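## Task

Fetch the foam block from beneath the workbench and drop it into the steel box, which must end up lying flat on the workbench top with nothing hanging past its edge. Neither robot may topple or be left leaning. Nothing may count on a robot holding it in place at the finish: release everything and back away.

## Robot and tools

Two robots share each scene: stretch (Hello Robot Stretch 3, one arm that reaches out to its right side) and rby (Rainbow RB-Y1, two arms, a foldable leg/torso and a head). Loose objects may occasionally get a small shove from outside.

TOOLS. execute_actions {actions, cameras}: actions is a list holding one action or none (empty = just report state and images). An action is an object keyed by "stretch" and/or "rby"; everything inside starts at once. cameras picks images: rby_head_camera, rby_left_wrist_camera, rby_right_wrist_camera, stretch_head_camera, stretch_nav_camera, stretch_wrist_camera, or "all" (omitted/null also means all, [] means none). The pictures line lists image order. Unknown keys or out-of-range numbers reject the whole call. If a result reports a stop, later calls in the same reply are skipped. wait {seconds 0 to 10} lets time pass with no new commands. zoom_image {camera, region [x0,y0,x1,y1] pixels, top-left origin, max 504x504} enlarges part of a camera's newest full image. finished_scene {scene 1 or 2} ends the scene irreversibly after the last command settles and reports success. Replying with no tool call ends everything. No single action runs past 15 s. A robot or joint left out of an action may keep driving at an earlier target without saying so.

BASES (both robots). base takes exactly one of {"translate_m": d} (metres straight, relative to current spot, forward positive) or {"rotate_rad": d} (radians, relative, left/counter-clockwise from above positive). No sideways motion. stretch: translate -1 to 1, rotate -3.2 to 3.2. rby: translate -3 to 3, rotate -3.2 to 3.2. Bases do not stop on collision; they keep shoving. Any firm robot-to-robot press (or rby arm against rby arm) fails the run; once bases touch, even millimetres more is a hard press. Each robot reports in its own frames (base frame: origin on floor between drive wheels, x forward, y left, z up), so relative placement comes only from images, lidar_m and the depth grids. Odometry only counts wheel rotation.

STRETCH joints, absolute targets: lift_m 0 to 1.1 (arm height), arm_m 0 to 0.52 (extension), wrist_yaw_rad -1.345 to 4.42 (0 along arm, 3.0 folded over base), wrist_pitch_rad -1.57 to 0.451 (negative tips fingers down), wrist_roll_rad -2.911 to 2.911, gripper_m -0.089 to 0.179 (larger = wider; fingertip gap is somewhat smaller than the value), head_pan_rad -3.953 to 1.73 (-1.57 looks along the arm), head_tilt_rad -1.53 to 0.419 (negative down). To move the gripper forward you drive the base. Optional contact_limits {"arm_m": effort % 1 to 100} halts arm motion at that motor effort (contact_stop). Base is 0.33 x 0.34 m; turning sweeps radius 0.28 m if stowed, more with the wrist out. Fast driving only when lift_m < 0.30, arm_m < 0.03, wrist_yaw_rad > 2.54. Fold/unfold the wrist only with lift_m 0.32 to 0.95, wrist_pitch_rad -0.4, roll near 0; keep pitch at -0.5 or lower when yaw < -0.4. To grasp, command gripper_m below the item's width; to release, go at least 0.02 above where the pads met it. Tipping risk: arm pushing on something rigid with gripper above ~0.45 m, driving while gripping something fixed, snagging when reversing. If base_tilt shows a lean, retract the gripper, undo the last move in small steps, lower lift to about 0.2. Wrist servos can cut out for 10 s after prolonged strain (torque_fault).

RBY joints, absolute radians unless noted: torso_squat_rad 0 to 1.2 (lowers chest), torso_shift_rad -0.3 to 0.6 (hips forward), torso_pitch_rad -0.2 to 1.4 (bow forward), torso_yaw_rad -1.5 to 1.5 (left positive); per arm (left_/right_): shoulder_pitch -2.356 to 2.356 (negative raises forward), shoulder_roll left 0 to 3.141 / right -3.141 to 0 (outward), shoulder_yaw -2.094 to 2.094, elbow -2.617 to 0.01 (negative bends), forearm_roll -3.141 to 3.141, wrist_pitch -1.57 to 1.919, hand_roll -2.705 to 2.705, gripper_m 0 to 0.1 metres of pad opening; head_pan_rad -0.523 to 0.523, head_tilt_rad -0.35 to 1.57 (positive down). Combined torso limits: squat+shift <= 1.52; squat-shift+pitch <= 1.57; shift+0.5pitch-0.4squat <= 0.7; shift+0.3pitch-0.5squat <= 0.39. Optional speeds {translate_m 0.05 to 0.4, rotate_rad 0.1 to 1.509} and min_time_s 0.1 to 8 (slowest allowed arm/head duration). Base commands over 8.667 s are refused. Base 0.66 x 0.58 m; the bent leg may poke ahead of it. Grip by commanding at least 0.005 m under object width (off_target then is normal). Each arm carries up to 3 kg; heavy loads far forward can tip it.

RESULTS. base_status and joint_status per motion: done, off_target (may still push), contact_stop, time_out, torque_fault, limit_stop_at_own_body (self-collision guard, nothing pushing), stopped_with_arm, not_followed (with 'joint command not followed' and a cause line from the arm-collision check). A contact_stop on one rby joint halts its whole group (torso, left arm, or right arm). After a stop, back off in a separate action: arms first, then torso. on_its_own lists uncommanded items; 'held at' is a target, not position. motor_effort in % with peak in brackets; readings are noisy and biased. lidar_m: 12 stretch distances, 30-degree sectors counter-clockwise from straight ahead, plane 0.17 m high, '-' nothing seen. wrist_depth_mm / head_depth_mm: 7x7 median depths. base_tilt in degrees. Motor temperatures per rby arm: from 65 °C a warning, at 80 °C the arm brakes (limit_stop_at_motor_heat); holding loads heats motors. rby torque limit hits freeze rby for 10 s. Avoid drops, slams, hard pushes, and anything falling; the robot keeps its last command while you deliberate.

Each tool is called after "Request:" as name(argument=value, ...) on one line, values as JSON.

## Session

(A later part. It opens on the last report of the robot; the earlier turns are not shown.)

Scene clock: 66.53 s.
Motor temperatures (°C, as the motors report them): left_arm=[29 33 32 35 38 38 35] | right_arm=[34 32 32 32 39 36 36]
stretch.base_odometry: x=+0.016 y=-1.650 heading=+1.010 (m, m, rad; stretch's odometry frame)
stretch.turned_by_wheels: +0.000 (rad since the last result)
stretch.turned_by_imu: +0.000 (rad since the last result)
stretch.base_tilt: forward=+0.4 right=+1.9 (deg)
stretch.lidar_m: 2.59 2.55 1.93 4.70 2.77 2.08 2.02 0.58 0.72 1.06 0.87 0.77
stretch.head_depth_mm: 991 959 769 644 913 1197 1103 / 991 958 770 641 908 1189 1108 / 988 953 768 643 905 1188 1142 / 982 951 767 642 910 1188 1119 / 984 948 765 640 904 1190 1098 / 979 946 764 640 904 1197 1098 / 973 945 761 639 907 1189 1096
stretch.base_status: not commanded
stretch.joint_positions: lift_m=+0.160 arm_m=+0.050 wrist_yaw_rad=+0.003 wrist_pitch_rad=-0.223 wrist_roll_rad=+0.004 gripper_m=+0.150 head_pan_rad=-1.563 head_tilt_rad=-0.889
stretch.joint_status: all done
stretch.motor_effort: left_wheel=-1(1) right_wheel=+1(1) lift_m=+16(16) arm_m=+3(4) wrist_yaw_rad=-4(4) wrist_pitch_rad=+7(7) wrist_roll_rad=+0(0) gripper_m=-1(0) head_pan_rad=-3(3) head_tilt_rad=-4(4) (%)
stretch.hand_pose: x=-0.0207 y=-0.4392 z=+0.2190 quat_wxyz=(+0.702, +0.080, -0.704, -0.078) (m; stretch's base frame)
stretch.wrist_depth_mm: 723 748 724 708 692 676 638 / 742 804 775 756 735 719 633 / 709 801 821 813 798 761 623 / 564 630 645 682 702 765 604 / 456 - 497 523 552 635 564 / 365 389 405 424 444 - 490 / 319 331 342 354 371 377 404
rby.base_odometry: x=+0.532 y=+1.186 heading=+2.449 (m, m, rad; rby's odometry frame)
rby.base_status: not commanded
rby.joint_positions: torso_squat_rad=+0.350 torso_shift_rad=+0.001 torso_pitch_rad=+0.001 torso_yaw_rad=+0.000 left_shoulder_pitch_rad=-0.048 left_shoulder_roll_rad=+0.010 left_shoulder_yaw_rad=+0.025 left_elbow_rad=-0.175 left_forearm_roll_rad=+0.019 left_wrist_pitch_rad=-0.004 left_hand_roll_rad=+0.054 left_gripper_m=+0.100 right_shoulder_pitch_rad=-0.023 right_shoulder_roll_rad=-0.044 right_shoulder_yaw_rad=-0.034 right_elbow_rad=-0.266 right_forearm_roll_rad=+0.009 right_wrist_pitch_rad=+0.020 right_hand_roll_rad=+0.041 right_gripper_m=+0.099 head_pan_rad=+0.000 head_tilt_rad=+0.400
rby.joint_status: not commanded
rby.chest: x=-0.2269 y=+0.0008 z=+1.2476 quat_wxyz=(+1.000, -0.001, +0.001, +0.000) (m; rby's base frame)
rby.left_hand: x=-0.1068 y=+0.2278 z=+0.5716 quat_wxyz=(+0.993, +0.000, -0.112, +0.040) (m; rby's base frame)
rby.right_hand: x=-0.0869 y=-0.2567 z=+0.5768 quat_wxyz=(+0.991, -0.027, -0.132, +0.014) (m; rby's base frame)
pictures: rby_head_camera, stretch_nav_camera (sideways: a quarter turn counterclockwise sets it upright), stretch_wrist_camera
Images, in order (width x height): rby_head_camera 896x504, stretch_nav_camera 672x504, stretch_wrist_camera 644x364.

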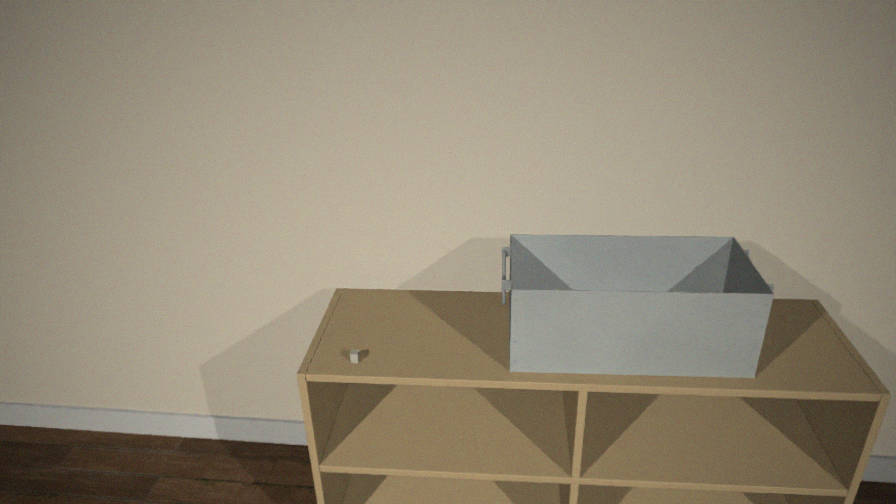

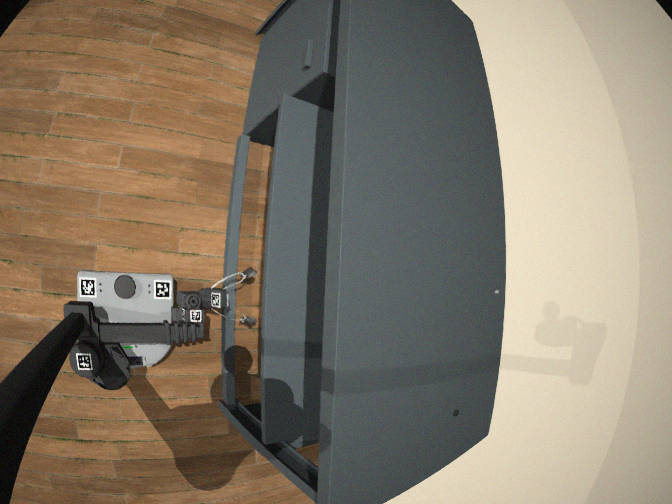

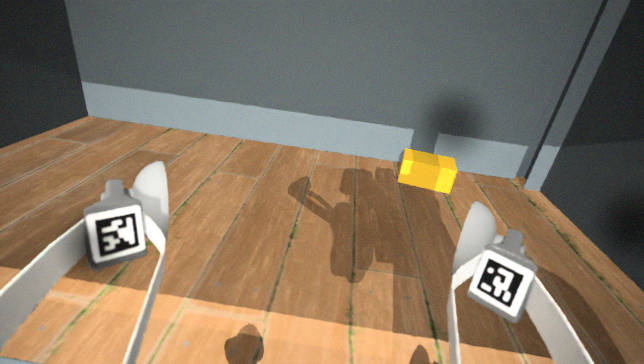

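Request:
execute_actions(actions=[{"stretch":{"base":{"translate_m":-0.19},"joints":{"arm_m":0.35,"lift_m":0.1,"gripper_m":0.179}},"rby":{"base":{"rotate_rad":-1.57}}}], cameras=["stretch_wrist_camera"])

Request:
execute_actions(actions=[{"rby":{"base":{"translate_m":0.4}}}], cameras=[])

Request:
execute_actions(actions=[{"rby":{"base":{"rotate_rad":1.58},"joints":{"head_tilt_rad":0.7}}}], cameras=["rby_head_camera"])

Scene clock: 75.93 s.
Motor temperatures (°C, as the motors report them): left_arm=[29 33 32 35 38 38 35] | right_arm=[34 32 32 32 39 36 36]
stretch.base_odometry: x=-0.085 y=-1.811 heading=+1.010 (m, m, rad; stretch's odometry frame)
stretch.turned_by_wheels: +0.000 (rad since the last result)
stretch.turned_by_imu: +0.003 (rad since the last result)
stretch.base_tilt: forward=+0.4 right=+1.9 (deg)
stretch.lidar_m: 2.78 2.72 2.23 4.72 2.50 1.88 1.83 1.52 0.45 1.05 1.11 0.93
stretch.head_depth_mm: 987 1092 770 644 789 1222 1106 / 982 958 771 641 914 1175 1112 / 980 952 767 640 891 1194 1115 / 976 952 765 639 895 1198 1118 / 973 952 762 642 891 1191 1102 / 969 948 762 640 893 1197 1107 / 969 946 766 639 889 1186 1093
stretch.base_status: done
stretch.joint_positions: lift_m=+0.100 arm_m=+0.350 wrist_yaw_rad=+0.002 wrist_pitch_rad=-0.222 wrist_roll_rad=+0.004 gripper_m=+0.179 head_pan_rad=-1.563 head_tilt_rad=-0.889
stretch.joint_status: all done
stretch.motor_effort: left_wheel=-1(5) right_wheel=+1(1) lift_m=+16(17) arm_m=+3(1) wrist_yaw_rad=-2(4) wrist_pitch_rad=+7(7) wrist_roll_rad=+0(0) gripper_m=+1(90) head_pan_rad=-3(3) head_tilt_rad=-4(5) (%)
stretch.hand_pose: x=-0.0211 y=-0.7392 z=+0.1592 quat_wxyz=(+0.702, +0.079, -0.704, -0.078) (m; stretch's base frame)
stretch.wrist_depth_mm: 461 445 433 423 413 406 392 / 489 481 466 452 440 429 378 / 534 517 501 490 479 461 389 / 462 492 512 475 503 495 386 / - 377 400 401 431 466 374 / 296 312 326 339 357 359 343 / 256 266 274 285 296 304 316
rby.base_odometry: x=+0.532 y=+1.186 heading=+0.879 (m, m, rad; rby's odometry frame)
rby.base_status: done
rby.joint_positions: torso_squat_rad=+0.350 torso_shift_rad=+0.001 torso_pitch_rad=+0.001 torso_yaw_rad=+0.000 left_shoulder_pitch_rad=-0.048 left_shoulder_roll_rad=+0.010 left_shoulder_yaw_rad=+0.025 left_elbow_rad=-0.175 left_forearm_roll_rad=+0.019 left_wrist_pitch_rad=-0.004 left_hand_roll_rad=+0.054 left_gripper_m=+0.100 right_shoulder_pitch_rad=-0.023 right_shoulder_roll_rad=-0.044 right_shoulder_yaw_rad=-0.034 right_elbow_rad=-0.266 right_forearm_roll_rad=+0.009 right_wrist_pitch_rad=+0.020 right_hand_roll_rad=+0.041 right_gripper_m=+0.099 head_pan_rad=+0.000 head_tilt_rad=+0.400
rby.joint_status: not commanded
rby.chest: x=-0.2269 y=+0.0008 z=+1.2476 quat_wxyz=(+1.000, -0.001, +0.000, +0.000) (m; rby's base frame)
rby.left_hand: x=-0.1069 y=+0.2278 z=+0.5716 quat_wxyz=(+0.993, +0.000, -0.112, +0.040) (m; rby's base frame)
rby.right_hand: x=-0.0869 y=-0.2567 z=+0.5768 quat_wxyz=(+0.991, -0.027, -0.132, +0.014) (m; rby's base frame)
pictures: stretch_wrist_camera
Images, in order (width x height): stretch_wrist_camera 644x364.

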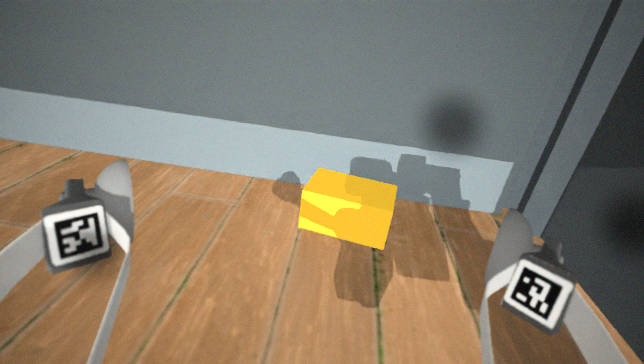

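Scene clock: 78.23 s.
Motor temperatures (°C, as the motors report them): left_arm=[29 33 32 35 38 38 35] | right_arm=[34 32 32 32 39 36 36]
stretch.base_odometry: x=-0.085 y=-1.811 heading=+1.010 (m, m, rad; stretch's odometry frame)
stretch.turned_by_wheels: +0.000 (rad since the last result)
stretch.turned_by_imu: +0.001 (rad since the last result)
stretch.base_tilt: forward=+0.4 right=+1.9 (deg)
stretch.lidar_m: 2.79 2.13 1.93 4.72 2.51 1.87 1.83 1.52 0.45 1.05 1.11 0.93
stretch.head_depth_mm: 985 1098 769 642 789 1220 1106 / 980 955 769 643 911 1175 1106 / 979 949 768 642 894 1184 1118 / 973 952 765 643 891 1192 1115 / 971 953 767 641 888 1190 1095 / 971 947 762 640 891 1192 1094 / 969 941 764 640 891 1182 1097
stretch.base_status: not commanded
stretch.joint_positions: lift_m=+0.100 arm_m=+0.350 wrist_yaw_rad=+0.002 wrist_pitch_rad=-0.222 wrist_roll_rad=+0.004 gripper_m=+0.179 head_pan_rad=-1.563 head_tilt_rad=-0.889
stretch.joint_status: not commanded
stretch.motor_effort: left_wheel=-1(1) right_wheel=+1(1) lift_m=+16(16) arm_m=+4(3) wrist_yaw_rad=-2(2) wrist_pitch_rad=+7(7) wrist_roll_rad=+1(1) gripper_m=+0(0) head_pan_rad=-3(2) head_tilt_rad=-4(5) (%)
stretch.hand_pose: x=-0.0211 y=-0.7392 z=+0.1592 quat_wxyz=(+0.702, +0.079, -0.704, -0.078) (m; stretch's base frame)
stretch.wrist_depth_mm: 459 442 434 423 413 401 390 / 492 480 465 446 442 433 380 / 535 520 500 484 469 463 389 / 465 494 504 481 502 494 386 / - 377 396 402 433 466 369 / 296 314 324 337 359 362 347 / 257 266 275 284 297 308 315
rby.base_odometry: x=+0.787 y=+1.494 heading=+0.879 (m, m, rad; rby's odometry frame)
rby.base_status: done
rby.joint_positions: torso_squat_rad=+0.350 torso_shift_rad=+0.001 torso_pitch_rad=+0.001 torso_yaw_rad=+0.000 left_shoulder_pitch_rad=-0.048 left_shoulder_roll_rad=+0.010 left_shoulder_yaw_rad=+0.025 left_elbow_rad=-0.175 left_forearm_roll_rad=+0.019 left_wrist_pitch_rad=-0.004 left_hand_roll_rad=+0.054 left_gripper_m=+0.100 right_shoulder_pitch_rad=-0.023 right_shoulder_roll_rad=-0.044 right_shoulder_yaw_rad=-0.034 right_elbow_rad=-0.266 right_forearm_roll_rad=+0.009 right_wrist_pitch_rad=+0.020 right_hand_roll_rad=+0.041 right_gripper_m=+0.099 head_pan_rad=+0.000 head_tilt_rad=+0.400
rby.joint_status: not commanded
rby.chest: x=-0.2268 y=+0.0008 z=+1.2476 quat_wxyz=(+1.000, -0.001, +0.001, +0.000) (m; rby's base frame)
rby.left_hand: x=-0.1068 y=+0.2278 z=+0.5716 quat_wxyz=(+0.993, +0.000, -0.112, +0.040) (m; rby's base frame)
rby.right_hand: x=-0.0868 y=-0.2567 z=+0.5768 quat_wxyz=(+0.991, -0.027, -0.132, +0.014) (m; rby's base frame)
pictures: none
No camera images: the call's "cameras" was empty. Leave "cameras" out to get every camera's image.

Scene clock: 82.10 s.
Motor temperatures (°C, as the motors report them): left_arm=[29 33 32 35 38 38 35] | right_arm=[34 32 32 32 39 36 36]
stretch.base_odometry: x=-0.085 y=-1.811 heading=+1.010 (m, m, rad; stretch's odometry frame)
stretch.turned_by_wheels: +0.000 (rad since the last result)
stretch.turned_by_imu: +0.001 (rad since the last result)
stretch.base_tilt: forward=+0.4 right=+1.9 (deg)
stretch.lidar_m: 2.79 1.90 1.70 4.73 2.51 1.87 1.83 1.52 0.45 1.06 1.12 0.93
stretch.head_depth_mm: 982 1094 770 644 785 1226 1109 / 979 960 768 644 910 1177 1116 / 977 957 769 642 887 1191 1118 / 977 948 768 640 891 1195 1120 / 971 948 765 641 892 1198 1100 / 975 947 762 637 888 1194 1105 / 971 946 765 640 889 1192 1101
stretch.base_status: not commanded
stretch.joint_positions: lift_m=+0.100 arm_m=+0.350 wrist_yaw_rad=+0.002 wrist_pitch_rad=-0.222 wrist_roll_rad=+0.004 gripper_m=+0.179 head_pan_rad=-1.563 head_tilt_rad=-0.889
stretch.joint_status: not commanded
stretch.motor_effort: left_wheel=-1(2) right_wheel=+1(1) lift_m=+16(16) arm_m=+4(3) wrist_yaw_rad=-2(2) wrist_pitch_rad=+7(7) wrist_roll_rad=+1(0) gripper_m=+0(1) head_pan_rad=-4(2) head_tilt_rad=-4(4) (%)
stretch.hand_pose: x=-0.0211 y=-0.7392 z=+0.1592 quat_wxyz=(+0.702, +0.079, -0.704, -0.078) (m; stretch's base frame)
stretch.wrist_depth_mm: 457 442 437 426 416 401 393 / 493 477 463 451 444 427 377 / 527 517 499 485 470 460 391 / 465 492 513 469 499 499 384 / - 382 399 407 429 467 372 / 298 311 326 338 358 361 346 / 256 266 275 285 296 308 312
rby.base_odometry: x=+0.787 y=+1.494 heading=+2.459 (m, m, rad; rby's odometry frame)
rby.base_status: done
rby.joint_positions: torso_squat_rad=+0.350 torso_shift_rad=+0.001 torso_pitch_rad=+0.001 torso_yaw_rad=+0.000 left_shoulder_pitch_rad=-0.048 left_shoulder_roll_rad=+0.010 left_shoulder_yaw_rad=+0.025 left_elbow_rad=-0.175 left_forearm_roll_rad=+0.019 left_wrist_pitch_rad=-0.004 left_hand_roll_rad=+0.054 left_gripper_m=+0.100 right_shoulder_pitch_rad=-0.023 right_shoulder_roll_rad=-0.044 right_shoulder_yaw_rad=-0.034 right_elbow_rad=-0.266 right_forearm_roll_rad=+0.009 right_wrist_pitch_rad=+0.020 right_hand_roll_rad=+0.041 right_gripper_m=+0.099 head_pan_rad=+0.000 head_tilt_rad=+0.700
rby.joint_status: all done
rby.chest: x=-0.2269 y=+0.0008 z=+1.2476 quat_wxyz=(+1.000, -0.001, +0.001, +0.000) (m; rby's base frame)
rby.left_hand: x=-0.1069 y=+0.2278 z=+0.5716 quat_wxyz=(+0.993, +0.000, -0.112, +0.040) (m; rby's base frame)
rby.right_hand: x=-0.0868 y=-0.2567 z=+0.5768 quat_wxyz=(+0.991, -0.027, -0.133, +0.014) (m; rby's base frame)
pictures: rby_head_camera
Images, in order (width x height): rby_head_camera 896x504.

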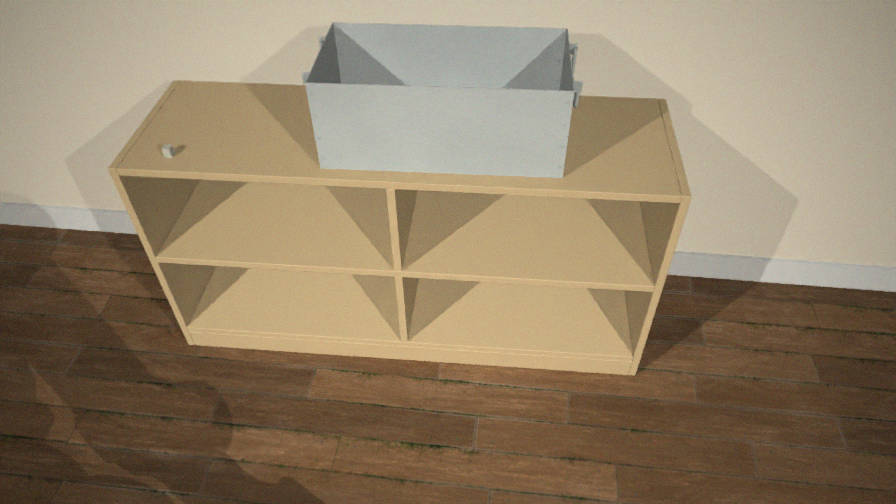

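Request:
execute_actions(actions=[{"stretch":{"base":{"translate_m":-0.03},"joints":{"arm_m":0.52,"lift_m":0.02,"wrist_pitch_rad":-0.33}},"rby":{"base":{"rotate_rad":-0.04},"joints":{"left_shoulder_pitch_rad":-0.5,"left_elbow_rad":-1.3,"left_wrist_pitch_rad":1.8,"left_hand_roll_rad":1.57,"left_shoulder_roll_rad":0.1,"right_shoulder_pitch_rad":-0.5,"right_elbow_rad":-1.3,"right_wrist_pitch_rad":1.8,"right_hand_roll_rad":1.57,"right_shoulder_roll_rad":-0.1,"left_shoulder_yaw_rad":0,"right_shoulder_yaw_rad":0}}}], cameras=["stretch_wrist_camera","rby_head_camera"])

Scene clock: 101.83 s.
Motor temperatures (°C, as the motors report them): left_arm=[29 33 32 35 38 38 35] | right_arm=[34 32 32 32 39 36 36]
stretch.base_odometry: x=-0.101 y=-1.836 heading=+1.010 (m, m, rad; stretch's odometry frame)
stretch.turned_by_wheels: +0.000 (rad since the last result)
stretch.turned_by_imu: +0.001 (rad since the last result)
stretch.base_tilt: forward=+0.4 right=+1.9 (deg)
stretch.lidar_m: 2.81 1.90 1.72 4.71 2.47 1.85 1.80 1.52 0.43 1.06 1.11 0.95
stretch.head_depth_mm: 988 1123 769 642 759 1239 1108 / 984 954 768 643 893 1166 1108 / 979 952 766 643 891 1191 1117 / 971 950 766 642 894 1200 1120 / 973 952 763 641 891 1196 1096 / 966 947 765 640 891 1188 1094 / 970 949 764 638 890 1180 1103
stretch.base_status: done
stretch.joint_positions: lift_m=+0.020 arm_m=+0.520 wrist_yaw_rad=+0.001 wrist_pitch_rad=-0.344 wrist_roll_rad=+0.004 gripper_m=+0.179 head_pan_rad=-1.563 head_tilt_rad=-0.889
stretch.joint_status: all done
stretch.motor_effort: left_wheel=-2(5) right_wheel=+1(2) lift_m=+16(16) arm_m=+3(6) wrist_yaw_rad=-2(2) wrist_pitch_rad=+5(5) wrist_roll_rad=+0(0) gripper_m=+0(0) head_pan_rad=-3(2) head_tilt_rad=-4(4) (%)
stretch.hand_pose: x=-0.0212 y=-0.8977 z=+0.0500 quat_wxyz=(+0.696, +0.121, -0.698, -0.121) (m; stretch's base frame)
stretch.wrist_depth_mm: 292 284 273 269 260 254 246 / 321 312 301 294 281 274 264 / 298 317 320 232 303 298 292 / 246 254 250 201 205 312 315 / - 208 215 215 220 255 263 / 170 177 182 190 198 199 217 / 150 154 158 164 169 174 180
rby.base_odometry: x=+0.787 y=+1.494 heading=+2.419 (m, m, rad; rby's odometry frame)
rby.base_status: done
rby.joint_positions: torso_squat_rad=+0.350 torso_shift_rad=+0.001 torso_pitch_rad=+0.001 torso_yaw_rad=+0.000 left_shoulder_pitch_rad=-0.500 left_shoulder_roll_rad=+0.100 left_shoulder_yaw_rad=+0.000 left_elbow_rad=-1.300 left_forearm_roll_rad=+0.019 left_wrist_pitch_rad=+1.800 left_hand_roll_rad=+1.570 left_gripper_m=+0.100 right_shoulder_pitch_rad=-0.500 right_shoulder_roll_rad=-0.100 right_shoulder_yaw_rad=+0.000 right_elbow_rad=-1.300 right_forearm_roll_rad=+0.009 right_wrist_pitch_rad=+1.800 right_hand_roll_rad=+1.570 right_gripper_m=+0.099 head_pan_rad=+0.000 head_tilt_rad=+0.700
rby.joint_status: all done
rby.chest: x=-0.2269 y=+0.0008 z=+1.2476 quat_wxyz=(+1.000, -0.001, +0.000, +0.000) (m; rby's base frame)
rby.left_hand: x=+0.1798 y=+0.2239 z=+0.8886 quat_wxyz=(+0.748, +0.047, -0.031, +0.661) (m; rby's base frame)
rby.right_hand: x=+0.1803 y=-0.2299 z=+0.8900 quat_wxyz=(+0.664, -0.042, +0.057, +0.744) (m; rby's base frame)
pictures: rby_head_camera, stretch_wrist_camera
Images, in order (width x height): rby_head_camera 896x504, stretch_wrist_camera 644x364.

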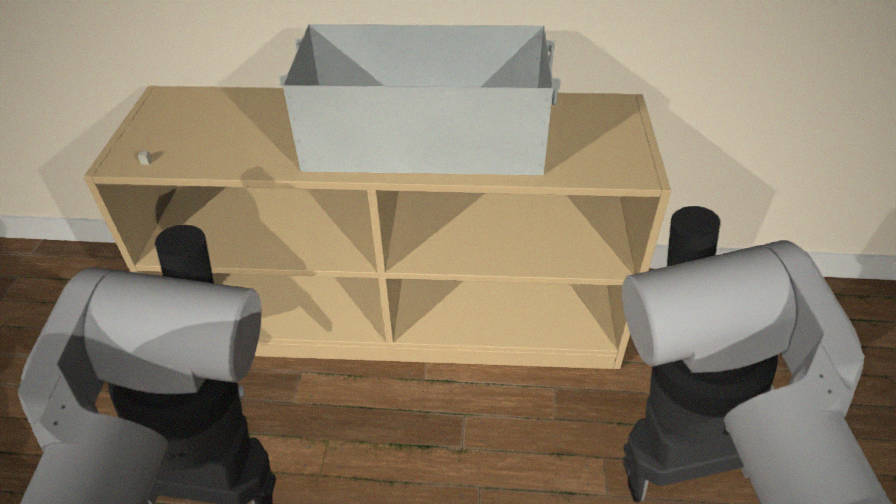

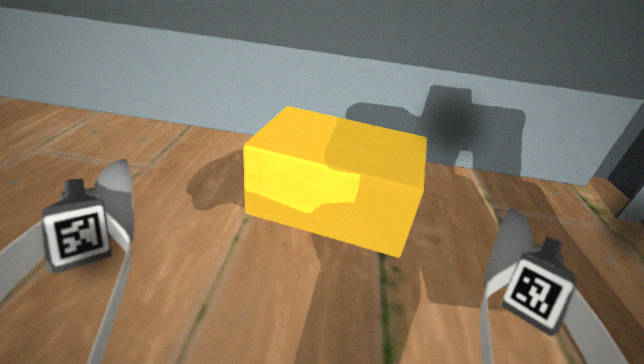

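Request:
execute_actions(actions=[{"stretch":{"joints":{"arm_m":0.0,"lift_m":0.1,"wrist_pitch_rad":-0.2,"wrist_yaw_rad":0.5}},"rby":{"base":{"rotate_rad":0.1}}}], cameras=[])

Request:
execute_actions(actions=[{"stretch":{"base":{"rotate_rad":-0.35}},"rby":{"base":{"translate_m":0.6},"joints":{"torso_squat_rad":0.1}}}], cameras=[])

Request:
execute_actions(actions=[{"stretch":{"base":{"translate_m":0.28}},"rby":{"base":{"rotate_rad":-0.11},"joints":{"head_tilt_rad":1.0}}}], cameras=[])

Request:
execute_actions(actions=[{"stretch":{"base":{"rotate_rad":0.35}}}], cameras=[])

Request:
execute_actions(actions=[{"stretch":{"base":{"translate_m":-0.265},"joints":{"wrist_yaw_rad":0,"arm_m":0.4}}}], cameras=[])

Request:
execute_actions(actions=[{"stretch":{"joints":{"lift_m":0.02,"wrist_pitch_rad":-0.33}}}], cameras=["stretch_wrist_camera","rby_head_camera","stretch_nav_camera"])

Scene clock: 124.23 s.
Motor temperatures (°C, as the motors report them): left_arm=[29 33 32 35 38 38 35] | right_arm=[34 32 32 32 39 36 36]
stretch.base_odometry: x=-0.101 y=-1.836 heading=+1.010 (m, m, rad; stretch's odometry frame)
stretch.turned_by_wheels: +0.000 (rad since the last result)
stretch.turned_by_imu: +0.002 (rad since the last result)
stretch.base_tilt: forward=+0.4 right=+1.9 (deg)
stretch.lidar_m: 2.82 1.86 1.69 4.71 2.46 1.85 1.80 1.52 0.43 1.06 1.11 0.95
stretch.head_depth_mm: 982 1117 769 644 760 1237 1107 / 981 961 769 641 896 1167 1113 / 977 950 768 643 897 1187 1130 / 977 954 767 641 890 1199 1136 / 971 949 763 639 891 1194 1093 / 971 950 763 641 890 1192 1096 / 963 945 764 639 888 1184 1093
stretch.base_status: not commanded
stretch.joint_positions: lift_m=+0.100 arm_m=+0.003 wrist_yaw_rad=+0.499 wrist_pitch_rad=-0.213 wrist_roll_rad=+0.004 gripper_m=+0.179 head_pan_rad=-1.563 head_tilt_rad=-0.889
stretch.joint_status: all done
joint sent to its limit — the command would take stretch.arm_m past its lower limit, so that joint was sent only as far as its limit.
stretch.motor_effort: left_wheel=-1(1) right_wheel=+1(1) lift_m=+29(32) arm_m=-4(4) wrist_yaw_rad=+2(4) wrist_pitch_rad=+4(7) wrist_roll_rad=+0(0) gripper_m=-1(0) head_pan_rad=-2(2) head_tilt_rad=-4(4) (%)
stretch.hand_pose: x=+0.0959 y=-0.3632 z=+0.1606 quat_wxyz=(+0.699, +0.247, -0.664, +0.100) (m; stretch's base frame)
stretch.wrist_depth_mm: 643 765 991 902 770 681 597 / 671 824 - 957 825 710 624 / 525 674 747 817 823 728 657 / 440 428 527 564 617 624 651 / - 348 329 433 455 495 519 / 299 318 294 281 365 368 404 / 259 270 279 248 244 309 323
rby.base_odometry: x=+0.787 y=+1.494 heading=+2.519 (m, m, rad; rby's odometry frame)
rby.base_status: done
rby.joint_positions: torso_squat_rad=+0.350 torso_shift_rad=+0.001 torso_pitch_rad=+0.001 torso_yaw_rad=+0.000 left_shoulder_pitch_rad=-0.500 left_shoulder_roll_rad=+0.100 left_shoulder_yaw_rad=+0.000 left_elbow_rad=-1.300 left_forearm_roll_rad=+0.019 left_wrist_pitch_rad=+1.800 left_hand_roll_rad=+1.570 left_gripper_m=+0.100 right_shoulder_pitch_rad=-0.500 right_shoulder_roll_rad=-0.100 right_shoulder_yaw_rad=+0.000 right_elbow_rad=-1.300 right_forearm_roll_rad=+0.009 right_wrist_pitch_rad=+1.800 right_hand_roll_rad=+1.570 right_gripper_m=+0.099 head_pan_rad=+0.000 head_tilt_rad=+0.700
rby.joint_status: not commanded
rby.chest: x=-0.2269 y=+0.0008 z=+1.2476 quat_wxyz=(+1.000, -0.001, +0.000, +0.000) (m; rby's base frame)
rby.left_hand: x=+0.1798 y=+0.2240 z=+0.8886 quat_wxyz=(+0.748, +0.047, -0.031, +0.661) (m; rby's base frame)
rby.right_hand: x=+0.1803 y=-0.2299 z=+0.8900 quat_wxyz=(+0.664, -0.042, +0.057, +0.744) (m; rby's base frame)
pictures: none
No camera images: the call's "cameras" was empty. Leave "cameras" out to get every camera's image.

Scene clock: 127.40 s.
Motor temperatures (°C, as the motors report them): left_arm=[29 33 32 35 38 38 35] | right_arm=[34 32 32 32 39 36 36]
stretch.base_odometry: x=-0.101 y=-1.836 heading=+0.660 (m, m, rad; stretch's odometry frame)
stretch.turned_by_wheels: -0.350 (rad since the last result)
stretch.turned_by_imu: -0.350 (rad since the last result)
stretch.base_tilt: forward=+0.4 right=+1.9 (deg)
stretch.lidar_m: 0.95 2.77 2.17 4.73 3.91 2.15 1.80 1.82 0.43 0.43 1.05 1.02
stretch.head_depth_mm: 1184 1411 1755 1648 1411 1244 1104 / 1140 1342 1641 1567 1412 1240 1114 / 1090 1283 1446 642 918 1207 1130 / 1047 1178 765 641 926 1204 1139 / 1007 947 765 645 891 1168 1087 / 970 948 765 641 585 1130 1096 / 938 948 764 639 573 856 1094
stretch.base_status: done
stretch.joint_positions: lift_m=+0.100 arm_m=+0.003 wrist_yaw_rad=+0.499 wrist_pitch_rad=-0.213 wrist_roll_rad=+0.004 gripper_m=+0.179 head_pan_rad=-1.563 head_tilt_rad=-0.889
stretch.joint_status: not commanded
stretch.motor_effort: left_wheel=+1(4) right_wheel=-3(7) lift_m=+29(29) arm_m=-4(4) wrist_yaw_rad=+1(1) wrist_pitch_rad=+4(4) wrist_roll_rad=+0(0) gripper_m=-1(1) head_pan_rad=-4(2) head_tilt_rad=-4(4) (%)
stretch.hand_pose: x=+0.0959 y=-0.3632 z=+0.1607 quat_wxyz=(+0.699, +0.247, -0.664, +0.100) (m; stretch's base frame)
stretch.wrist_depth_mm: 877 900 826 767 733 691 419 / 864 942 897 827 768 689 396 / 624 680 751 758 805 668 371 / 477 508 522 560 607 574 353 / - 387 404 425 456 470 330 / 278 260 265 344 362 368 300 / 261 263 246 234 241 310 291
rby.base_odometry: x=+0.300 y=+1.844 heading=+2.519 (m, m, rad; rby's odometry frame)
rby.base_status: done
rby.joint_positions: torso_squat_rad=+0.100 torso_shift_rad=+0.001 torso_pitch_rad=+0.001 torso_yaw_rad=+0.000 left_shoulder_pitch_rad=-0.500 left_shoulder_roll_rad=+0.100 left_shoulder_yaw_rad=+0.000 left_elbow_rad=-1.300 left_forearm_roll_rad=+0.019 left_wrist_pitch_rad=+1.800 left_hand_roll_rad=+1.570 left_gripper_m=+0.100 right_shoulder_pitch_rad=-0.500 right_shoulder_roll_rad=-0.100 right_shoulder_yaw_rad=+0.000 right_elbow_rad=-1.300 right_forearm_roll_rad=+0.009 right_wrist_pitch_rad=+1.800 right_hand_roll_rad=+1.570 right_gripper_m=+0.099 head_pan_rad=+0.000 head_tilt_rad=+0.700
rby.joint_status: all done
rby.chest: x=-0.2269 y=+0.0008 z=+1.2864 quat_wxyz=(+1.000, -0.001, +0.001, +0.000) (m; rby's base frame)
rby.left_hand: x=+0.1798 y=+0.2240 z=+0.9274 quat_wxyz=(+0.748, +0.047, -0.031, +0.661) (m; rby's base frame)
rby.right_hand: x=+0.1804 y=-0.2299 z=+0.9288 quat_wxyz=(+0.664, -0.042, +0.057, +0.744) (m; rby's base frame)
pictures: none
No camera images: the call's "cameras" was empty. Leave "cameras" out to get every camera's image.

Scene clock: 131.33 s.
Motor temperatures (°C, as the motors report them): left_arm=[29 33 32 35 38 38 35] | right_arm=[34 32 32 32 39 36 36]
stretch.base_odometry: x=+0.120 y=-1.665 heading=+0.660 (m, m, rad; stretch's odometry frame)
stretch.turned_by_wheels: +0.000 (rad since the last result)
stretch.turned_by_imu: +0.000 (rad since the last result)
stretch.base_tilt: forward=+0.4 right=+1.9 (deg)
stretch.lidar_m: 0.68 2.55 2.09 2.30 4.50 2.46 2.07 2.09 0.57 0.97 0.97 0.71
stretch.head_depth_mm: 1099 1289 771 645 930 1217 1102 / 1051 958 769 643 891 1209 1117 / 1007 954 767 642 579 1178 1132 / 971 948 764 644 562 878 1138 / 930 952 766 642 553 840 1091 / 901 953 763 640 551 799 1076 / 866 929 763 637 549 786 1055
stretch.base_status: done
stretch.joint_positions: lift_m=+0.100 arm_m=+0.003 wrist_yaw_rad=+0.499 wrist_pitch_rad=-0.213 wrist_roll_rad=+0.004 gripper_m=+0.179 head_pan_rad=-1.563 head_tilt_rad=-0.889
stretch.joint_status: not commanded
stretch.motor_effort: left_wheel=+1(5) right_wheel=-3(3) lift_m=+29(29) arm_m=-4(5) wrist_yaw_rad=+1(1) wrist_pitch_rad=+4(4) wrist_roll_rad=+0(0) gripper_m=+0(1) head_pan_rad=-3(2) head_tilt_rad=-4(5) (%)
stretch.hand_pose: x=+0.0959 y=-0.3632 z=+0.1607 quat_wxyz=(+0.699, +0.247, -0.664, +0.100) (m; stretch's base frame)
stretch.wrist_depth_mm: 618 784 747 703 661 627 593 / 631 824 796 754 695 660 619 / 602 685 745 772 747 700 657 / 476 497 524 557 615 608 670 / - 384 404 428 453 500 520 / 299 316 330 343 359 369 406 / 208 270 279 289 302 310 323
rby.base_odometry: x=+0.299 y=+1.844 heading=+2.410 (m, m, rad; rby's odometry frame)
rby.base_status: done
rby.joint_positions: torso_squat_rad=+0.100 torso_shift_rad=+0.001 torso_pitch_rad=+0.001 torso_yaw_rad=+0.000 left_shoulder_pitch_rad=-0.500 left_shoulder_roll_rad=+0.100 left_shoulder_yaw_rad=+0.000 left_elbow_rad=-1.300 left_forearm_roll_rad=+0.019 left_wrist_pitch_rad=+1.800 left_hand_roll_rad=+1.570 left_gripper_m=+0.100 right_shoulder_pitch_rad=-0.500 right_shoulder_roll_rad=-0.100 right_shoulder_yaw_rad=+0.000 right_elbow_rad=-1.300 right_forearm_roll_rad=+0.009 right_wrist_pitch_rad=+1.800 right_hand_roll_rad=+1.570 right_gripper_m=+0.099 head_pan_rad=+0.000 head_tilt_rad=+1.000
rby.joint_status: all done
rby.chest: x=-0.2269 y=+0.0008 z=+1.2864 quat_wxyz=(+1.000, -0.001, +0.001, +0.000) (m; rby's base frame)
rby.left_hand: x=+0.1798 y=+0.2240 z=+0.9274 quat_wxyz=(+0.748, +0.047, -0.031, +0.661) (m; rby's base frame)
rby.right_hand: x=+0.1804 y=-0.2299 z=+0.9288 quat_wxyz=(+0.664, -0.042, +0.057, +0.744) (m; rby's base frame)
pictures: none
No camera images: the call's "cameras" was empty. Leave "cameras" out to get every camera's image.

Scene clock: 132.83 s.
Motor temperatures (°C, as the motors report them): left_arm=[29 33 32 35 38 38 35] | right_arm=[34 32 32 32 39 36 36]
stretch.base_odometry: x=+0.120 y=-1.665 heading=+1.010 (m, m, rad; stretch's odometry frame)
stretch.turned_by_wheels: +0.350 (rad since the last result)
stretch.turned_by_imu: +0.352 (rad since the last result)
stretch.base_tilt: forward=+0.4 right=+1.9 (deg)
stretch.lidar_m: 2.55 2.18 2.09 4.81 2.82 2.12 2.07 0.57 0.80 0.98 0.81 0.68
stretch.head_depth_mm: 906 960 767 642 553 875 1103 / 905 956 765 643 552 880 1112 / 905 953 768 642 552 875 1120 / 903 949 766 641 552 859 1111 / 899 949 765 639 551 856 1092 / 897 951 766 639 550 858 1094 / 894 949 766 640 548 857 1101
stretch.base_status: done
stretch.joint_positions: lift_m=+0.100 arm_m=+0.003 wrist_yaw_rad=+0.499 wrist_pitch_rad=-0.213 wrist_roll_rad=+0.004 gripper_m=+0.179 head_pan_rad=-1.563 head_tilt_rad=-0.889
stretch.joint_status: not commanded
stretch.motor_effort: left_wheel=-2(4) right_wheel=+1(4) lift_m=+29(29) arm_m=-4(4) wrist_yaw_rad=+2(1) wrist_pitch_rad=+4(4) wrist_roll_rad=+0(0) gripper_m=+0(1) head_pan_rad=-2(3) head_tilt_rad=-4(5) (%)
stretch.hand_pose: x=+0.0959 y=-0.3632 z=+0.1607 quat_wxyz=(+0.699, +0.247, -0.664, +0.100) (m; stretch's base frame)
stretch.wrist_depth_mm: 435 524 668 796 688 608 540 / 453 552 706 851 746 635 559 / 477 581 701 854 767 666 578 / 465 505 521 563 609 650 609 / - 385 407 427 452 499 524 / 286 251 331 343 360 367 404 / 261 229 228 288 300 310 326
rby.base_odometry: x=+0.299 y=+1.844 heading=+2.410 (m, m, rad; rby's odometry frame)
rby.base_status: not commanded
rby.joint_positions: torso_squat_rad=+0.100 torso_shift_rad=+0.001 torso_pitch_rad=+0.001 torso_yaw_rad=+0.000 left_shoulder_pitch_rad=-0.500 left_shoulder_roll_rad=+0.100 left_shoulder_yaw_rad=+0.000 left_elbow_rad=-1.300 left_forearm_roll_rad=+0.019 left_wrist_pitch_rad=+1.800 left_hand_roll_rad=+1.570 left_gripper_m=+0.100 right_shoulder_pitch_rad=-0.500 right_shoulder_roll_rad=-0.100 right_shoulder_yaw_rad=+0.000 right_elbow_rad=-1.300 right_forearm_roll_rad=+0.009 right_wrist_pitch_rad=+1.800 right_hand_roll_rad=+1.570 right_gripper_m=+0.099 head_pan_rad=+0.000 head_tilt_rad=+1.000
rby.joint_status: not commanded
rby.chest: x=-0.2269 y=+0.0008 z=+1.2864 quat_wxyz=(+1.000, -0.001, +0.001, +0.000) (m; rby's base frame)
rby.left_hand: x=+0.1798 y=+0.2240 z=+0.9274 quat_wxyz=(+0.748, +0.047, -0.031, +0.661) (m; rby's base frame)
rby.right_hand: x=+0.1804 y=-0.2299 z=+0.9288 quat_wxyz=(+0.664, -0.042, +0.057, +0.744) (m; rby's base frame)
pictures: none
No camera images: the call's "cameras" was empty. Leave "cameras" out to get every camera's image.

Scene clock: 136.97 s.
Motor temperatures (°C, as the motors report them): left_arm=[30 33 32 35 38 38 35] | right_arm=[34 32 32 33 39 36 36]
stretch.base_odometry: x=-0.021 y=-1.889 heading=+1.010 (m, m, rad; stretch's odometry frame)
stretch.turned_by_wheels: +0.000 (rad since the last result)
stretch.turned_by_imu: +0.002 (rad since the last result)
stretch.base_tilt: forward=+0.4 right=+1.9 (deg)
stretch.lidar_m: 1.46 2.27 2.27 4.83 2.47 1.85 1.81 0.37 0.36 0.96 1.01 0.91
stretch.head_depth_mm: 893 1023 769 645 552 841 1101 / 894 955 766 644 554 842 1107 / 890 953 767 641 551 847 1112 / 891 950 767 641 552 845 1111 / 884 952 766 642 550 842 1104 / 886 946 764 640 549 846 1104 / 883 950 763 640 551 842 1089
stretch.base_status: done
stretch.joint_positions: lift_m=+0.100 arm_m=+0.400 wrist_yaw_rad=+0.002 wrist_pitch_rad=-0.215 wrist_roll_rad=+0.004 gripper_m=+0.179 head_pan_rad=-1.563 head_tilt_rad=-0.889
stretch.joint_status: all done
stretch.motor_effort: left_wheel=-1(5) right_wheel=+1(1) lift_m=+29(29) arm_m=+3(6) wrist_yaw_rad=-2(7) wrist_pitch_rad=+5(5) wrist_roll_rad=+0(0) gripper_m=+0(0) head_pan_rad=-2(2) head_tilt_rad=-4(5) (%)
stretch.hand_pose: x=-0.0211 y=-0.7898 z=+0.1603 quat_wxyz=(+0.702, +0.076, -0.704, -0.076) (m; stretch's base frame)
stretch.wrist_depth_mm: 310 304 296 288 280 274 269 / 334 326 317 308 300 293 287 / 360 353 340 331 323 313 309 / 390 378 368 358 349 336 332 / - 379 388 373 373 360 308 / 298 315 315 268 353 362 316 / 257 265 276 270 295 308 298
rby.base_odometry: x=+0.299 y=+1.844 heading=+2.410 (m, m, rad; rby's odometry frame)
rby.base_status: not commanded
rby.joint_positions: torso_squat_rad=+0.100 torso_shift_rad=+0.001 torso_pitch_rad=+0.001 torso_yaw_rad=+0.000 left_shoulder_pitch_rad=-0.500 left_shoulder_roll_rad=+0.100 left_shoulder_yaw_rad=+0.000 left_elbow_rad=-1.300 left_forearm_roll_rad=+0.019 left_wrist_pitch_rad=+1.800 left_hand_roll_rad=+1.570 left_gripper_m=+0.100 right_shoulder_pitch_rad=-0.500 right_shoulder_roll_rad=-0.100 right_shoulder_yaw_rad=+0.000 right_elbow_rad=-1.300 right_forearm_roll_rad=+0.009 right_wrist_pitch_rad=+1.800 right_hand_roll_rad=+1.570 right_gripper_m=+0.099 head_pan_rad=+0.000 head_tilt_rad=+1.000
rby.joint_status: not commanded
rby.chest: x=-0.2269 y=+0.0008 z=+1.2864 quat_wxyz=(+1.000, -0.001, +0.001, +0.000) (m; rby's base frame)
rby.left_hand: x=+0.1798 y=+0.2240 z=+0.9274 quat_wxyz=(+0.748, +0.047, -0.031, +0.661) (m; rby's base frame)
rby.right_hand: x=+0.1804 y=-0.2299 z=+0.9288 quat_wxyz=(+0.664, -0.042, +0.057, +0.744) (m; rby's base frame)
pictures: none
No camera images: the call's "cameras" was empty. Leave "cameras" out to get every camera's image.

Scene clock: 138.53 s.
Motor temperatures (°C, as the motors report them): left_arm=[30 33 32 35 38 38 35] | right_arm=[34 32 32 33 39 36 36]
stretch.base_odometry: x=-0.021 y=-1.889 heading=+1.010 (m, m, rad; stretch's odometry frame)
stretch.turned_by_wheels: +0.000 (rad since the last result)
stretch.turned_by_imu: +0.000 (rad since the last result)
stretch.base_tilt: forward=+0.4 right=+1.9 (deg)
stretch.lidar_m: 1.45 2.26 2.26 4.82 2.47 1.85 1.81 0.37 0.36 0.96 1.01 0.91
stretch.head_depth_mm: 898 1024 769 645 552 843 1104 / 894 957 769 642 553 847 1099 / 893 950 767 642 550 849 1115 / 889 953 764 639 551 844 1115 / 883 951 764 641 551 847 1100 / 885 947 763 639 550 841 1098 / 882 950 763 636 549 839 1102
stretch.base_status: not commanded
stretch.joint_positions: lift_m=+0.020 arm_m=+0.400 wrist_yaw_rad=+0.002 wrist_pitch_rad=-0.343 wrist_roll_rad=+0.004 gripper_m=+0.179 head_pan_rad=-1.563 head_tilt_rad=-0.889
stretch.joint_status: all done
stretch.motor_effort: left_wheel=-2(2) right_wheel=+1(1) lift_m=+16(24) arm_m=+3(3) wrist_yaw_rad=-2(2) wrist_pitch_rad=+4(5) wrist_roll_rad=+0(0) gripper_m=+0(0) head_pan_rad=-2(3) head_tilt_rad=-5(4) (%)
stretch.hand_pose: x=-0.0212 y=-0.7777 z=+0.0501 quat_wxyz=(+0.696, +0.121, -0.698, -0.121) (m; stretch's base frame)
stretch.wrist_depth_mm: 317 310 301 292 283 275 268 / 348 338 328 314 308 299 294 / 300 316 330 234 323 324 323 / 246 256 253 230 270 314 310 / - 207 216 227 233 256 264 / 171 177 184 191 198 201 217 / 150 154 160 165 170 175 180
rby.base_odometry: x=+0.299 y=+1.844 heading=+2.410 (m, m, rad; rby's odometry frame)
rby.base_status: not commanded
rby.joint_positions: torso_squat_rad=+0.100 torso_shift_rad=+0.001 torso_pitch_rad=+0.001 torso_yaw_rad=+0.000 left_shoulder_pitch_rad=-0.500 left_shoulder_roll_rad=+0.100 left_shoulder_yaw_rad=+0.000 left_elbow_rad=-1.300 left_forearm_roll_rad=+0.019 left_wrist_pitch_rad=+1.800 left_hand_roll_rad=+1.570 left_gripper_m=+0.100 right_shoulder_pitch_rad=-0.500 right_shoulder_roll_rad=-0.100 right_shoulder_yaw_rad=+0.000 right_elbow_rad=-1.300 right_forearm_roll_rad=+0.009 right_wrist_pitch_rad=+1.800 right_hand_roll_rad=+1.570 right_gripper_m=+0.099 head_pan_rad=+0.000 head_tilt_rad=+1.000
rby.joint_status: not commanded
rby.chest: x=-0.2269 y=+0.0008 z=+1.2864 quat_wxyz=(+1.000, -0.001, +0.001, +0.000) (m; rby's base frame)
rby.left_hand: x=+0.1798 y=+0.2240 z=+0.9274 quat_wxyz=(+0.748, +0.047, -0.031, +0.661) (m; rby's base frame)
rby.right_hand: x=+0.1804 y=-0.2299 z=+0.9288 quat_wxyz=(+0.664, -0.042, +0.057, +0.744) (m; rby's base frame)
pictures: rby_head_camera, stretch_nav_camera (sideways: a quarter turn counterclockwise sets it upright), stretch_wrist_camera
Images, in order (width x height): rby_head_camera 896x504, stretch_nav_camera 672x504, stretch_wrist_camera 644x364.

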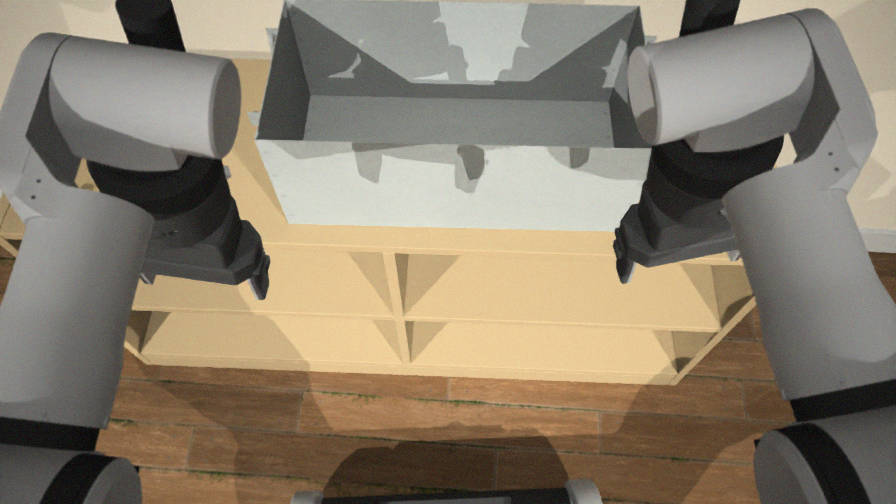

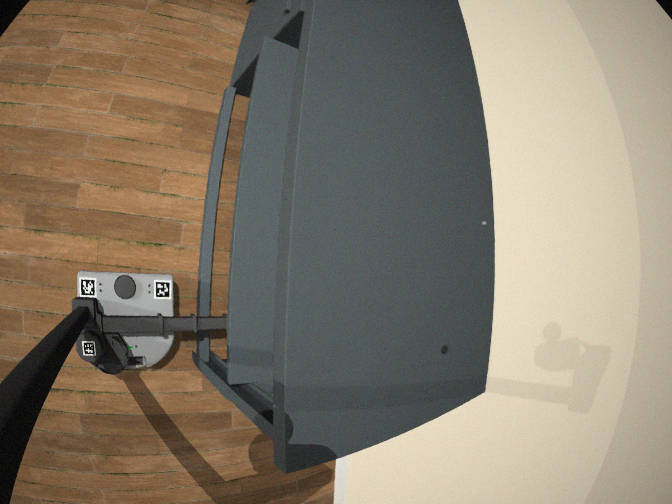

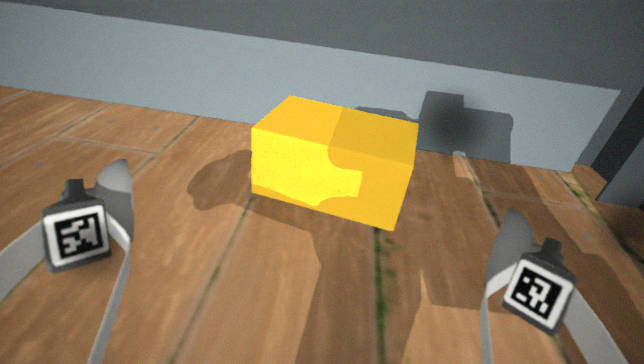

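Request:
execute_actions(actions=[{"stretch":{"joints":{"arm_m":0.49}},"rby":{"joints":{"left_shoulder_pitch_rad":-0.9,"left_elbow_rad":-1.0,"left_wrist_pitch_rad":1.9,"left_shoulder_roll_rad":0.2,"right_shoulder_pitch_rad":-0.9,"right_elbow_rad":-1.0,"right_wrist_pitch_rad":1.9,"right_shoulder_roll_rad":-0.2}}}], cameras=[])

Request:
execute_actions(actions=[{"stretch":{"joints":{"gripper_m":0.06}},"rby":{"base":{"translate_m":0.18}}}])

Scene clock: 145.57 s.
Motor temperatures (°C, as the motors report them): left_arm=[30 33 32 35 38 38 35] | right_arm=[34 32 32 33 39 36 36]
stretch.base_odometry: x=-0.021 y=-1.889 heading=+1.010 (m, m, rad; stretch's odometry frame)
stretch.turned_by_wheels: +0.000 (rad since the last result)
stretch.turned_by_imu: +0.001 (rad since the last result)
stretch.base_tilt: forward=+0.5 right=+1.9 (deg)
stretch.lidar_m: 1.45 2.26 2.26 4.82 2.47 1.85 1.82 0.37 0.36 0.96 1.01 0.92
stretch.head_depth_mm: 898 1021 769 643 554 844 1103 / 898 956 769 643 553 848 1102 / 891 953 765 643 552 844 1109 / 891 948 765 643 551 844 1112 / 887 949 768 642 551 844 1101 / 886 950 763 639 550 843 1100 / 884 941 765 638 551 842 1098
stretch.base_status: not commanded
stretch.joint_positions: lift_m=+0.020 arm_m=+0.490 wrist_yaw_rad=+0.002 wrist_pitch_rad=-0.344 wrist_roll_rad=+0.004 gripper_m=+0.179 head_pan_rad=-1.563 head_tilt_rad=-0.889
stretch.joint_status: all done
stretch.motor_effort: left_wheel=-1(2) right_wheel=+0(0) lift_m=+16(15) arm_m=+3(6) wrist_yaw_rad=-2(2) wrist_pitch_rad=+4(4) wrist_roll_rad=+0(0) gripper_m=+0(0) head_pan_rad=-2(3) head_tilt_rad=-4(5) (%)
stretch.hand_pose: x=-0.0212 y=-0.8677 z=+0.0501 quat_wxyz=(+0.696, +0.121, -0.698, -0.121) (m; stretch's base frame)
stretch.wrist_depth_mm: 226 221 214 207 202 197 191 / 249 242 234 226 219 212 206 / 271 266 256 247 239 232 225 / 245 255 237 179 252 253 246 / - 206 152 146 155 254 259 / 171 177 172 152 138 200 217 / 150 154 159 162 160 174 180
rby.base_odometry: x=+0.299 y=+1.844 heading=+2.410 (m, m, rad; rby's odometry frame)
rby.base_status: not commanded
rby.joint_positions: torso_squat_rad=+0.100 torso_shift_rad=+0.001 torso_pitch_rad=+0.001 torso_yaw_rad=+0.000 left_shoulder_pitch_rad=-0.900 left_shoulder_roll_rad=+0.200 left_shoulder_yaw_rad=+0.000 left_elbow_rad=-1.000 left_forearm_roll_rad=+0.019 left_wrist_pitch_rad=+1.900 left_hand_roll_rad=+1.570 left_gripper_m=+0.100 right_shoulder_pitch_rad=-0.900 right_shoulder_roll_rad=-0.200 right_shoulder_yaw_rad=+0.000 right_elbow_rad=-1.000 right_forearm_roll_rad=+0.009 right_wrist_pitch_rad=+1.900 right_hand_roll_rad=+1.570 right_gripper_m=+0.099 head_pan_rad=+0.000 head_tilt_rad=+1.000
rby.joint_status: all done
rby.chest: x=-0.2269 y=+0.0008 z=+1.2864 quat_wxyz=(+1.000, -0.001, +0.000, +0.000) (m; rby's base frame)
rby.left_hand: x=+0.2553 y=+0.2443 z=+1.0341 quat_wxyz=(+0.744, +0.091, -0.075, +0.658) (m; rby's base frame)
rby.right_hand: x=+0.2557 y=-0.2497 z=+1.0362 quat_wxyz=(+0.661, -0.087, +0.101, +0.739) (m; rby's base frame)
pictures: none
No camera images: the call's "cameras" was empty. Leave "cameras" out to get every camera's image.

Scene clock: 147.23 s.
Motor temperatures (°C, as the motors report them): left_arm=[30 33 32 35 38 38 35] | right_arm=[34 32 32 33 39 36 36]
stretch.base_odometry: x=-0.021 y=-1.889 heading=+1.010 (m, m, rad; stretch's odometry frame)
stretch.turned_by_wheels: +0.000 (rad since the last result)
stretch.turned_by_imu: +0.000 (rad since the last result)
stretch.base_tilt: forward=+0.4 right=+2.0 (deg)
stretch.lidar_m: 1.45 2.40 2.50 4.83 2.47 1.85 1.82 0.37 0.36 0.96 1.01 0.91
stretch.head_depth_mm: 894 1016 770 642 553 840 1101 / 891 956 770 644 554 843 1104 / 892 952 767 643 553 846 1114 / 889 954 765 642 551 844 1115 / 885 948 761 641 551 840 1103 / 886 941 763 640 551 840 1105 / 885 950 762 640 549 840 1099
stretch.base_status: not commanded
stretch.joint_positions: lift_m=+0.020 arm_m=+0.490 wrist_yaw_rad=-0.002 wrist_pitch_rad=-0.344 wrist_roll_rad=+0.004 gripper_m=+0.061 head_pan_rad=-1.563 head_tilt_rad=-0.889
stretch.joint_status: all done
stretch.motor_effort: left_wheel=-2(2) right_wheel=+2(2) lift_m=+16(16) arm_m=+4(3) wrist_yaw_rad=+3(3) wrist_pitch_rad=+5(4) wrist_roll_rad=+1(0) gripper_m=-24(100) head_pan_rad=-2(3) head_tilt_rad=-4(4) (%)
stretch.hand_pose: x=-0.0221 y=-0.8677 z=+0.0501 quat_wxyz=(+0.695, +0.120, -0.698, -0.122) (m; stretch's base frame)
stretch.wrist_depth_mm: 227 220 213 208 202 196 192 / 247 241 233 228 219 213 207 / 270 264 255 247 241 232 224 / 240 256 178 179 253 255 246 / 201 - 152 146 151 253 261 / - 176 172 150 136 208 215 / 149 154 159 161 160 175 182
rby.base_odometry: x=+0.166 y=+1.964 heading=+2.409 (m, m, rad; rby's odometry frame)
rby.base_status: done
rby.joint_positions: torso_squat_rad=+0.100 torso_shift_rad=+0.001 torso_pitch_rad=+0.001 torso_yaw_rad=+0.000 left_shoulder_pitch_rad=-0.900 left_shoulder_roll_rad=+0.200 left_shoulder_yaw_rad=+0.000 left_elbow_rad=-1.000 left_forearm_roll_rad=+0.019 left_wrist_pitch_rad=+1.900 left_hand_roll_rad=+1.570 left_gripper_m=+0.100 right_shoulder_pitch_rad=-0.900 right_shoulder_roll_rad=-0.200 right_shoulder_yaw_rad=+0.000 right_elbow_rad=-1.000 right_forearm_roll_rad=+0.009 right_wrist_pitch_rad=+1.900 right_hand_roll_rad=+1.570 right_gripper_m=+0.099 head_pan_rad=+0.000 head_tilt_rad=+1.000
rby.joint_status: not commanded
rby.chest: x=-0.2268 y=+0.0008 z=+1.2864 quat_wxyz=(+1.000, -0.001, +0.001, +0.000) (m; rby's base frame)
rby.left_hand: x=+0.2553 y=+0.2443 z=+1.0340 quat_wxyz=(+0.744, +0.091, -0.075, +0.658) (m; rby's base frame)
rby.right_hand: x=+0.2558 y=-0.2497 z=+1.0361 quat_wxyz=(+0.661, -0.086, +0.101, +0.739) (m; rby's base frame)
pictures: rby_head_camera, rby_left_wrist_camera, rby_right_wrist_camera, stretch_head_camera (sideways: a quarter turn clockwise sets it upright), stretch_nav_camera (sideways: a quarter turn counterclockwise sets it upright), stretch_wrist_camera
Images, in order (width x height): rby_head_camera 896x504, rby_left_wrist_camera 644x364, rby_right_wrist_camera 644x364, stretch_head_camera 896x504, stretch_nav_camera 672x504, stretch_wrist_camera 644x364.

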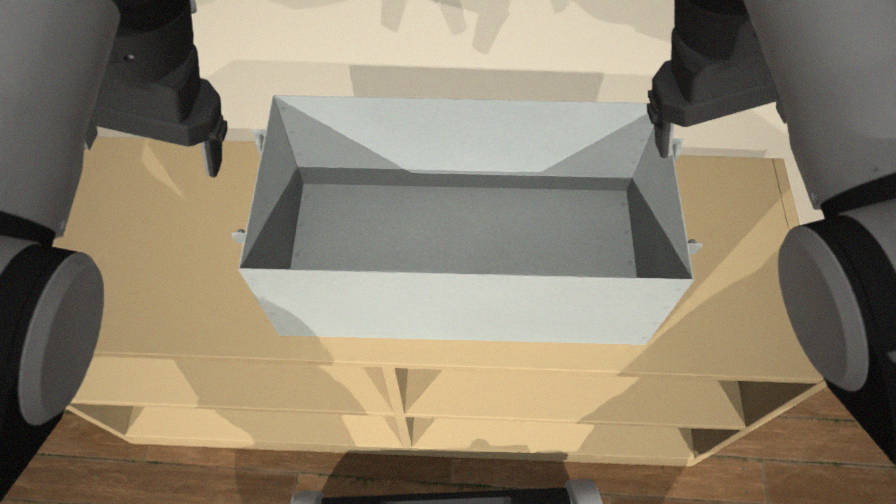

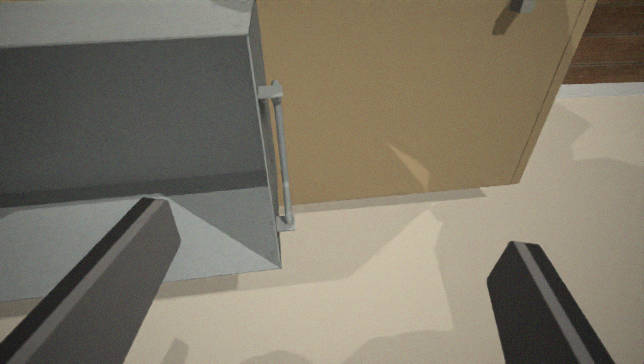

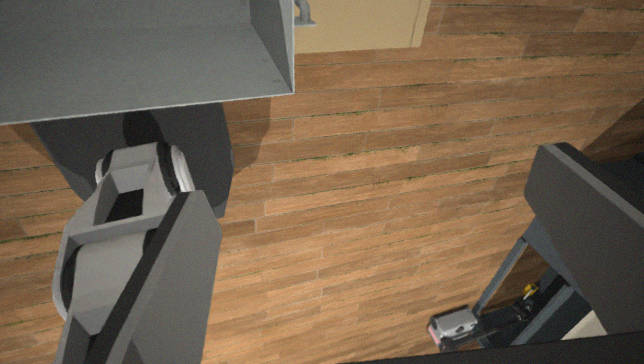

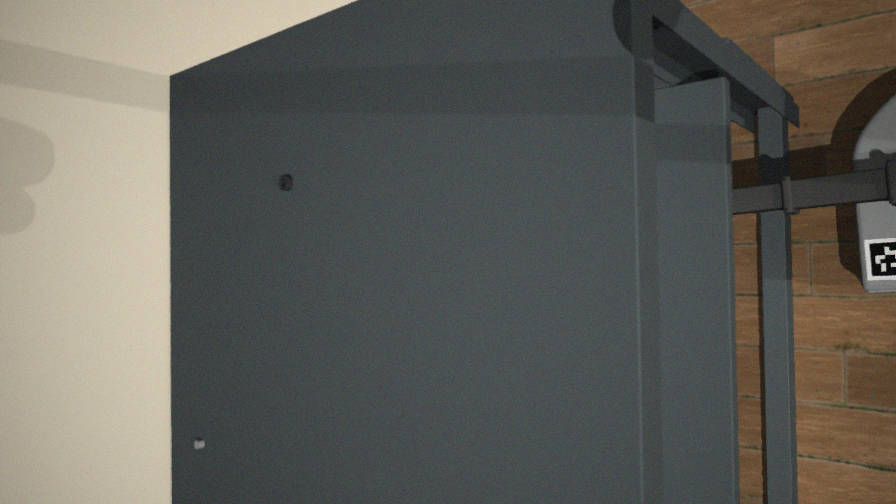

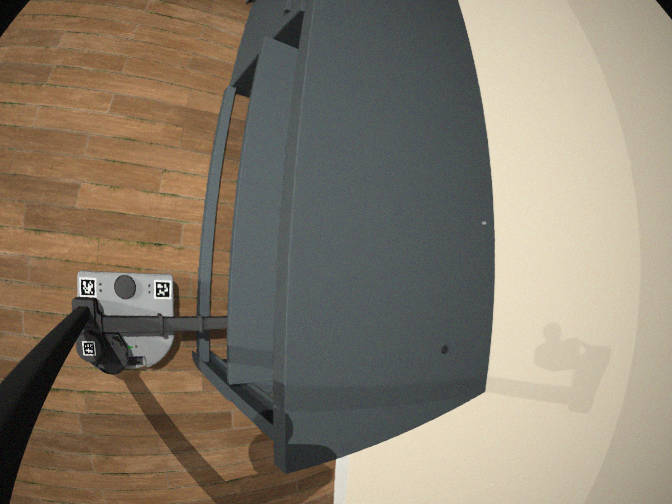

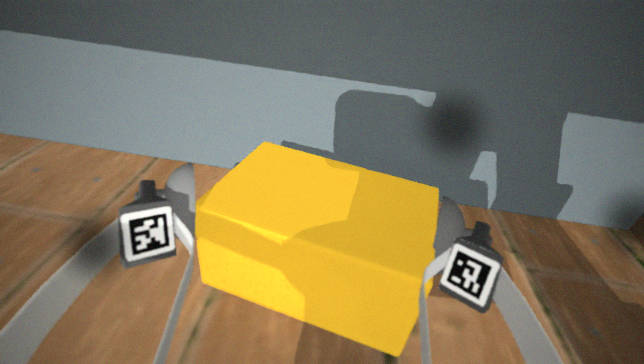

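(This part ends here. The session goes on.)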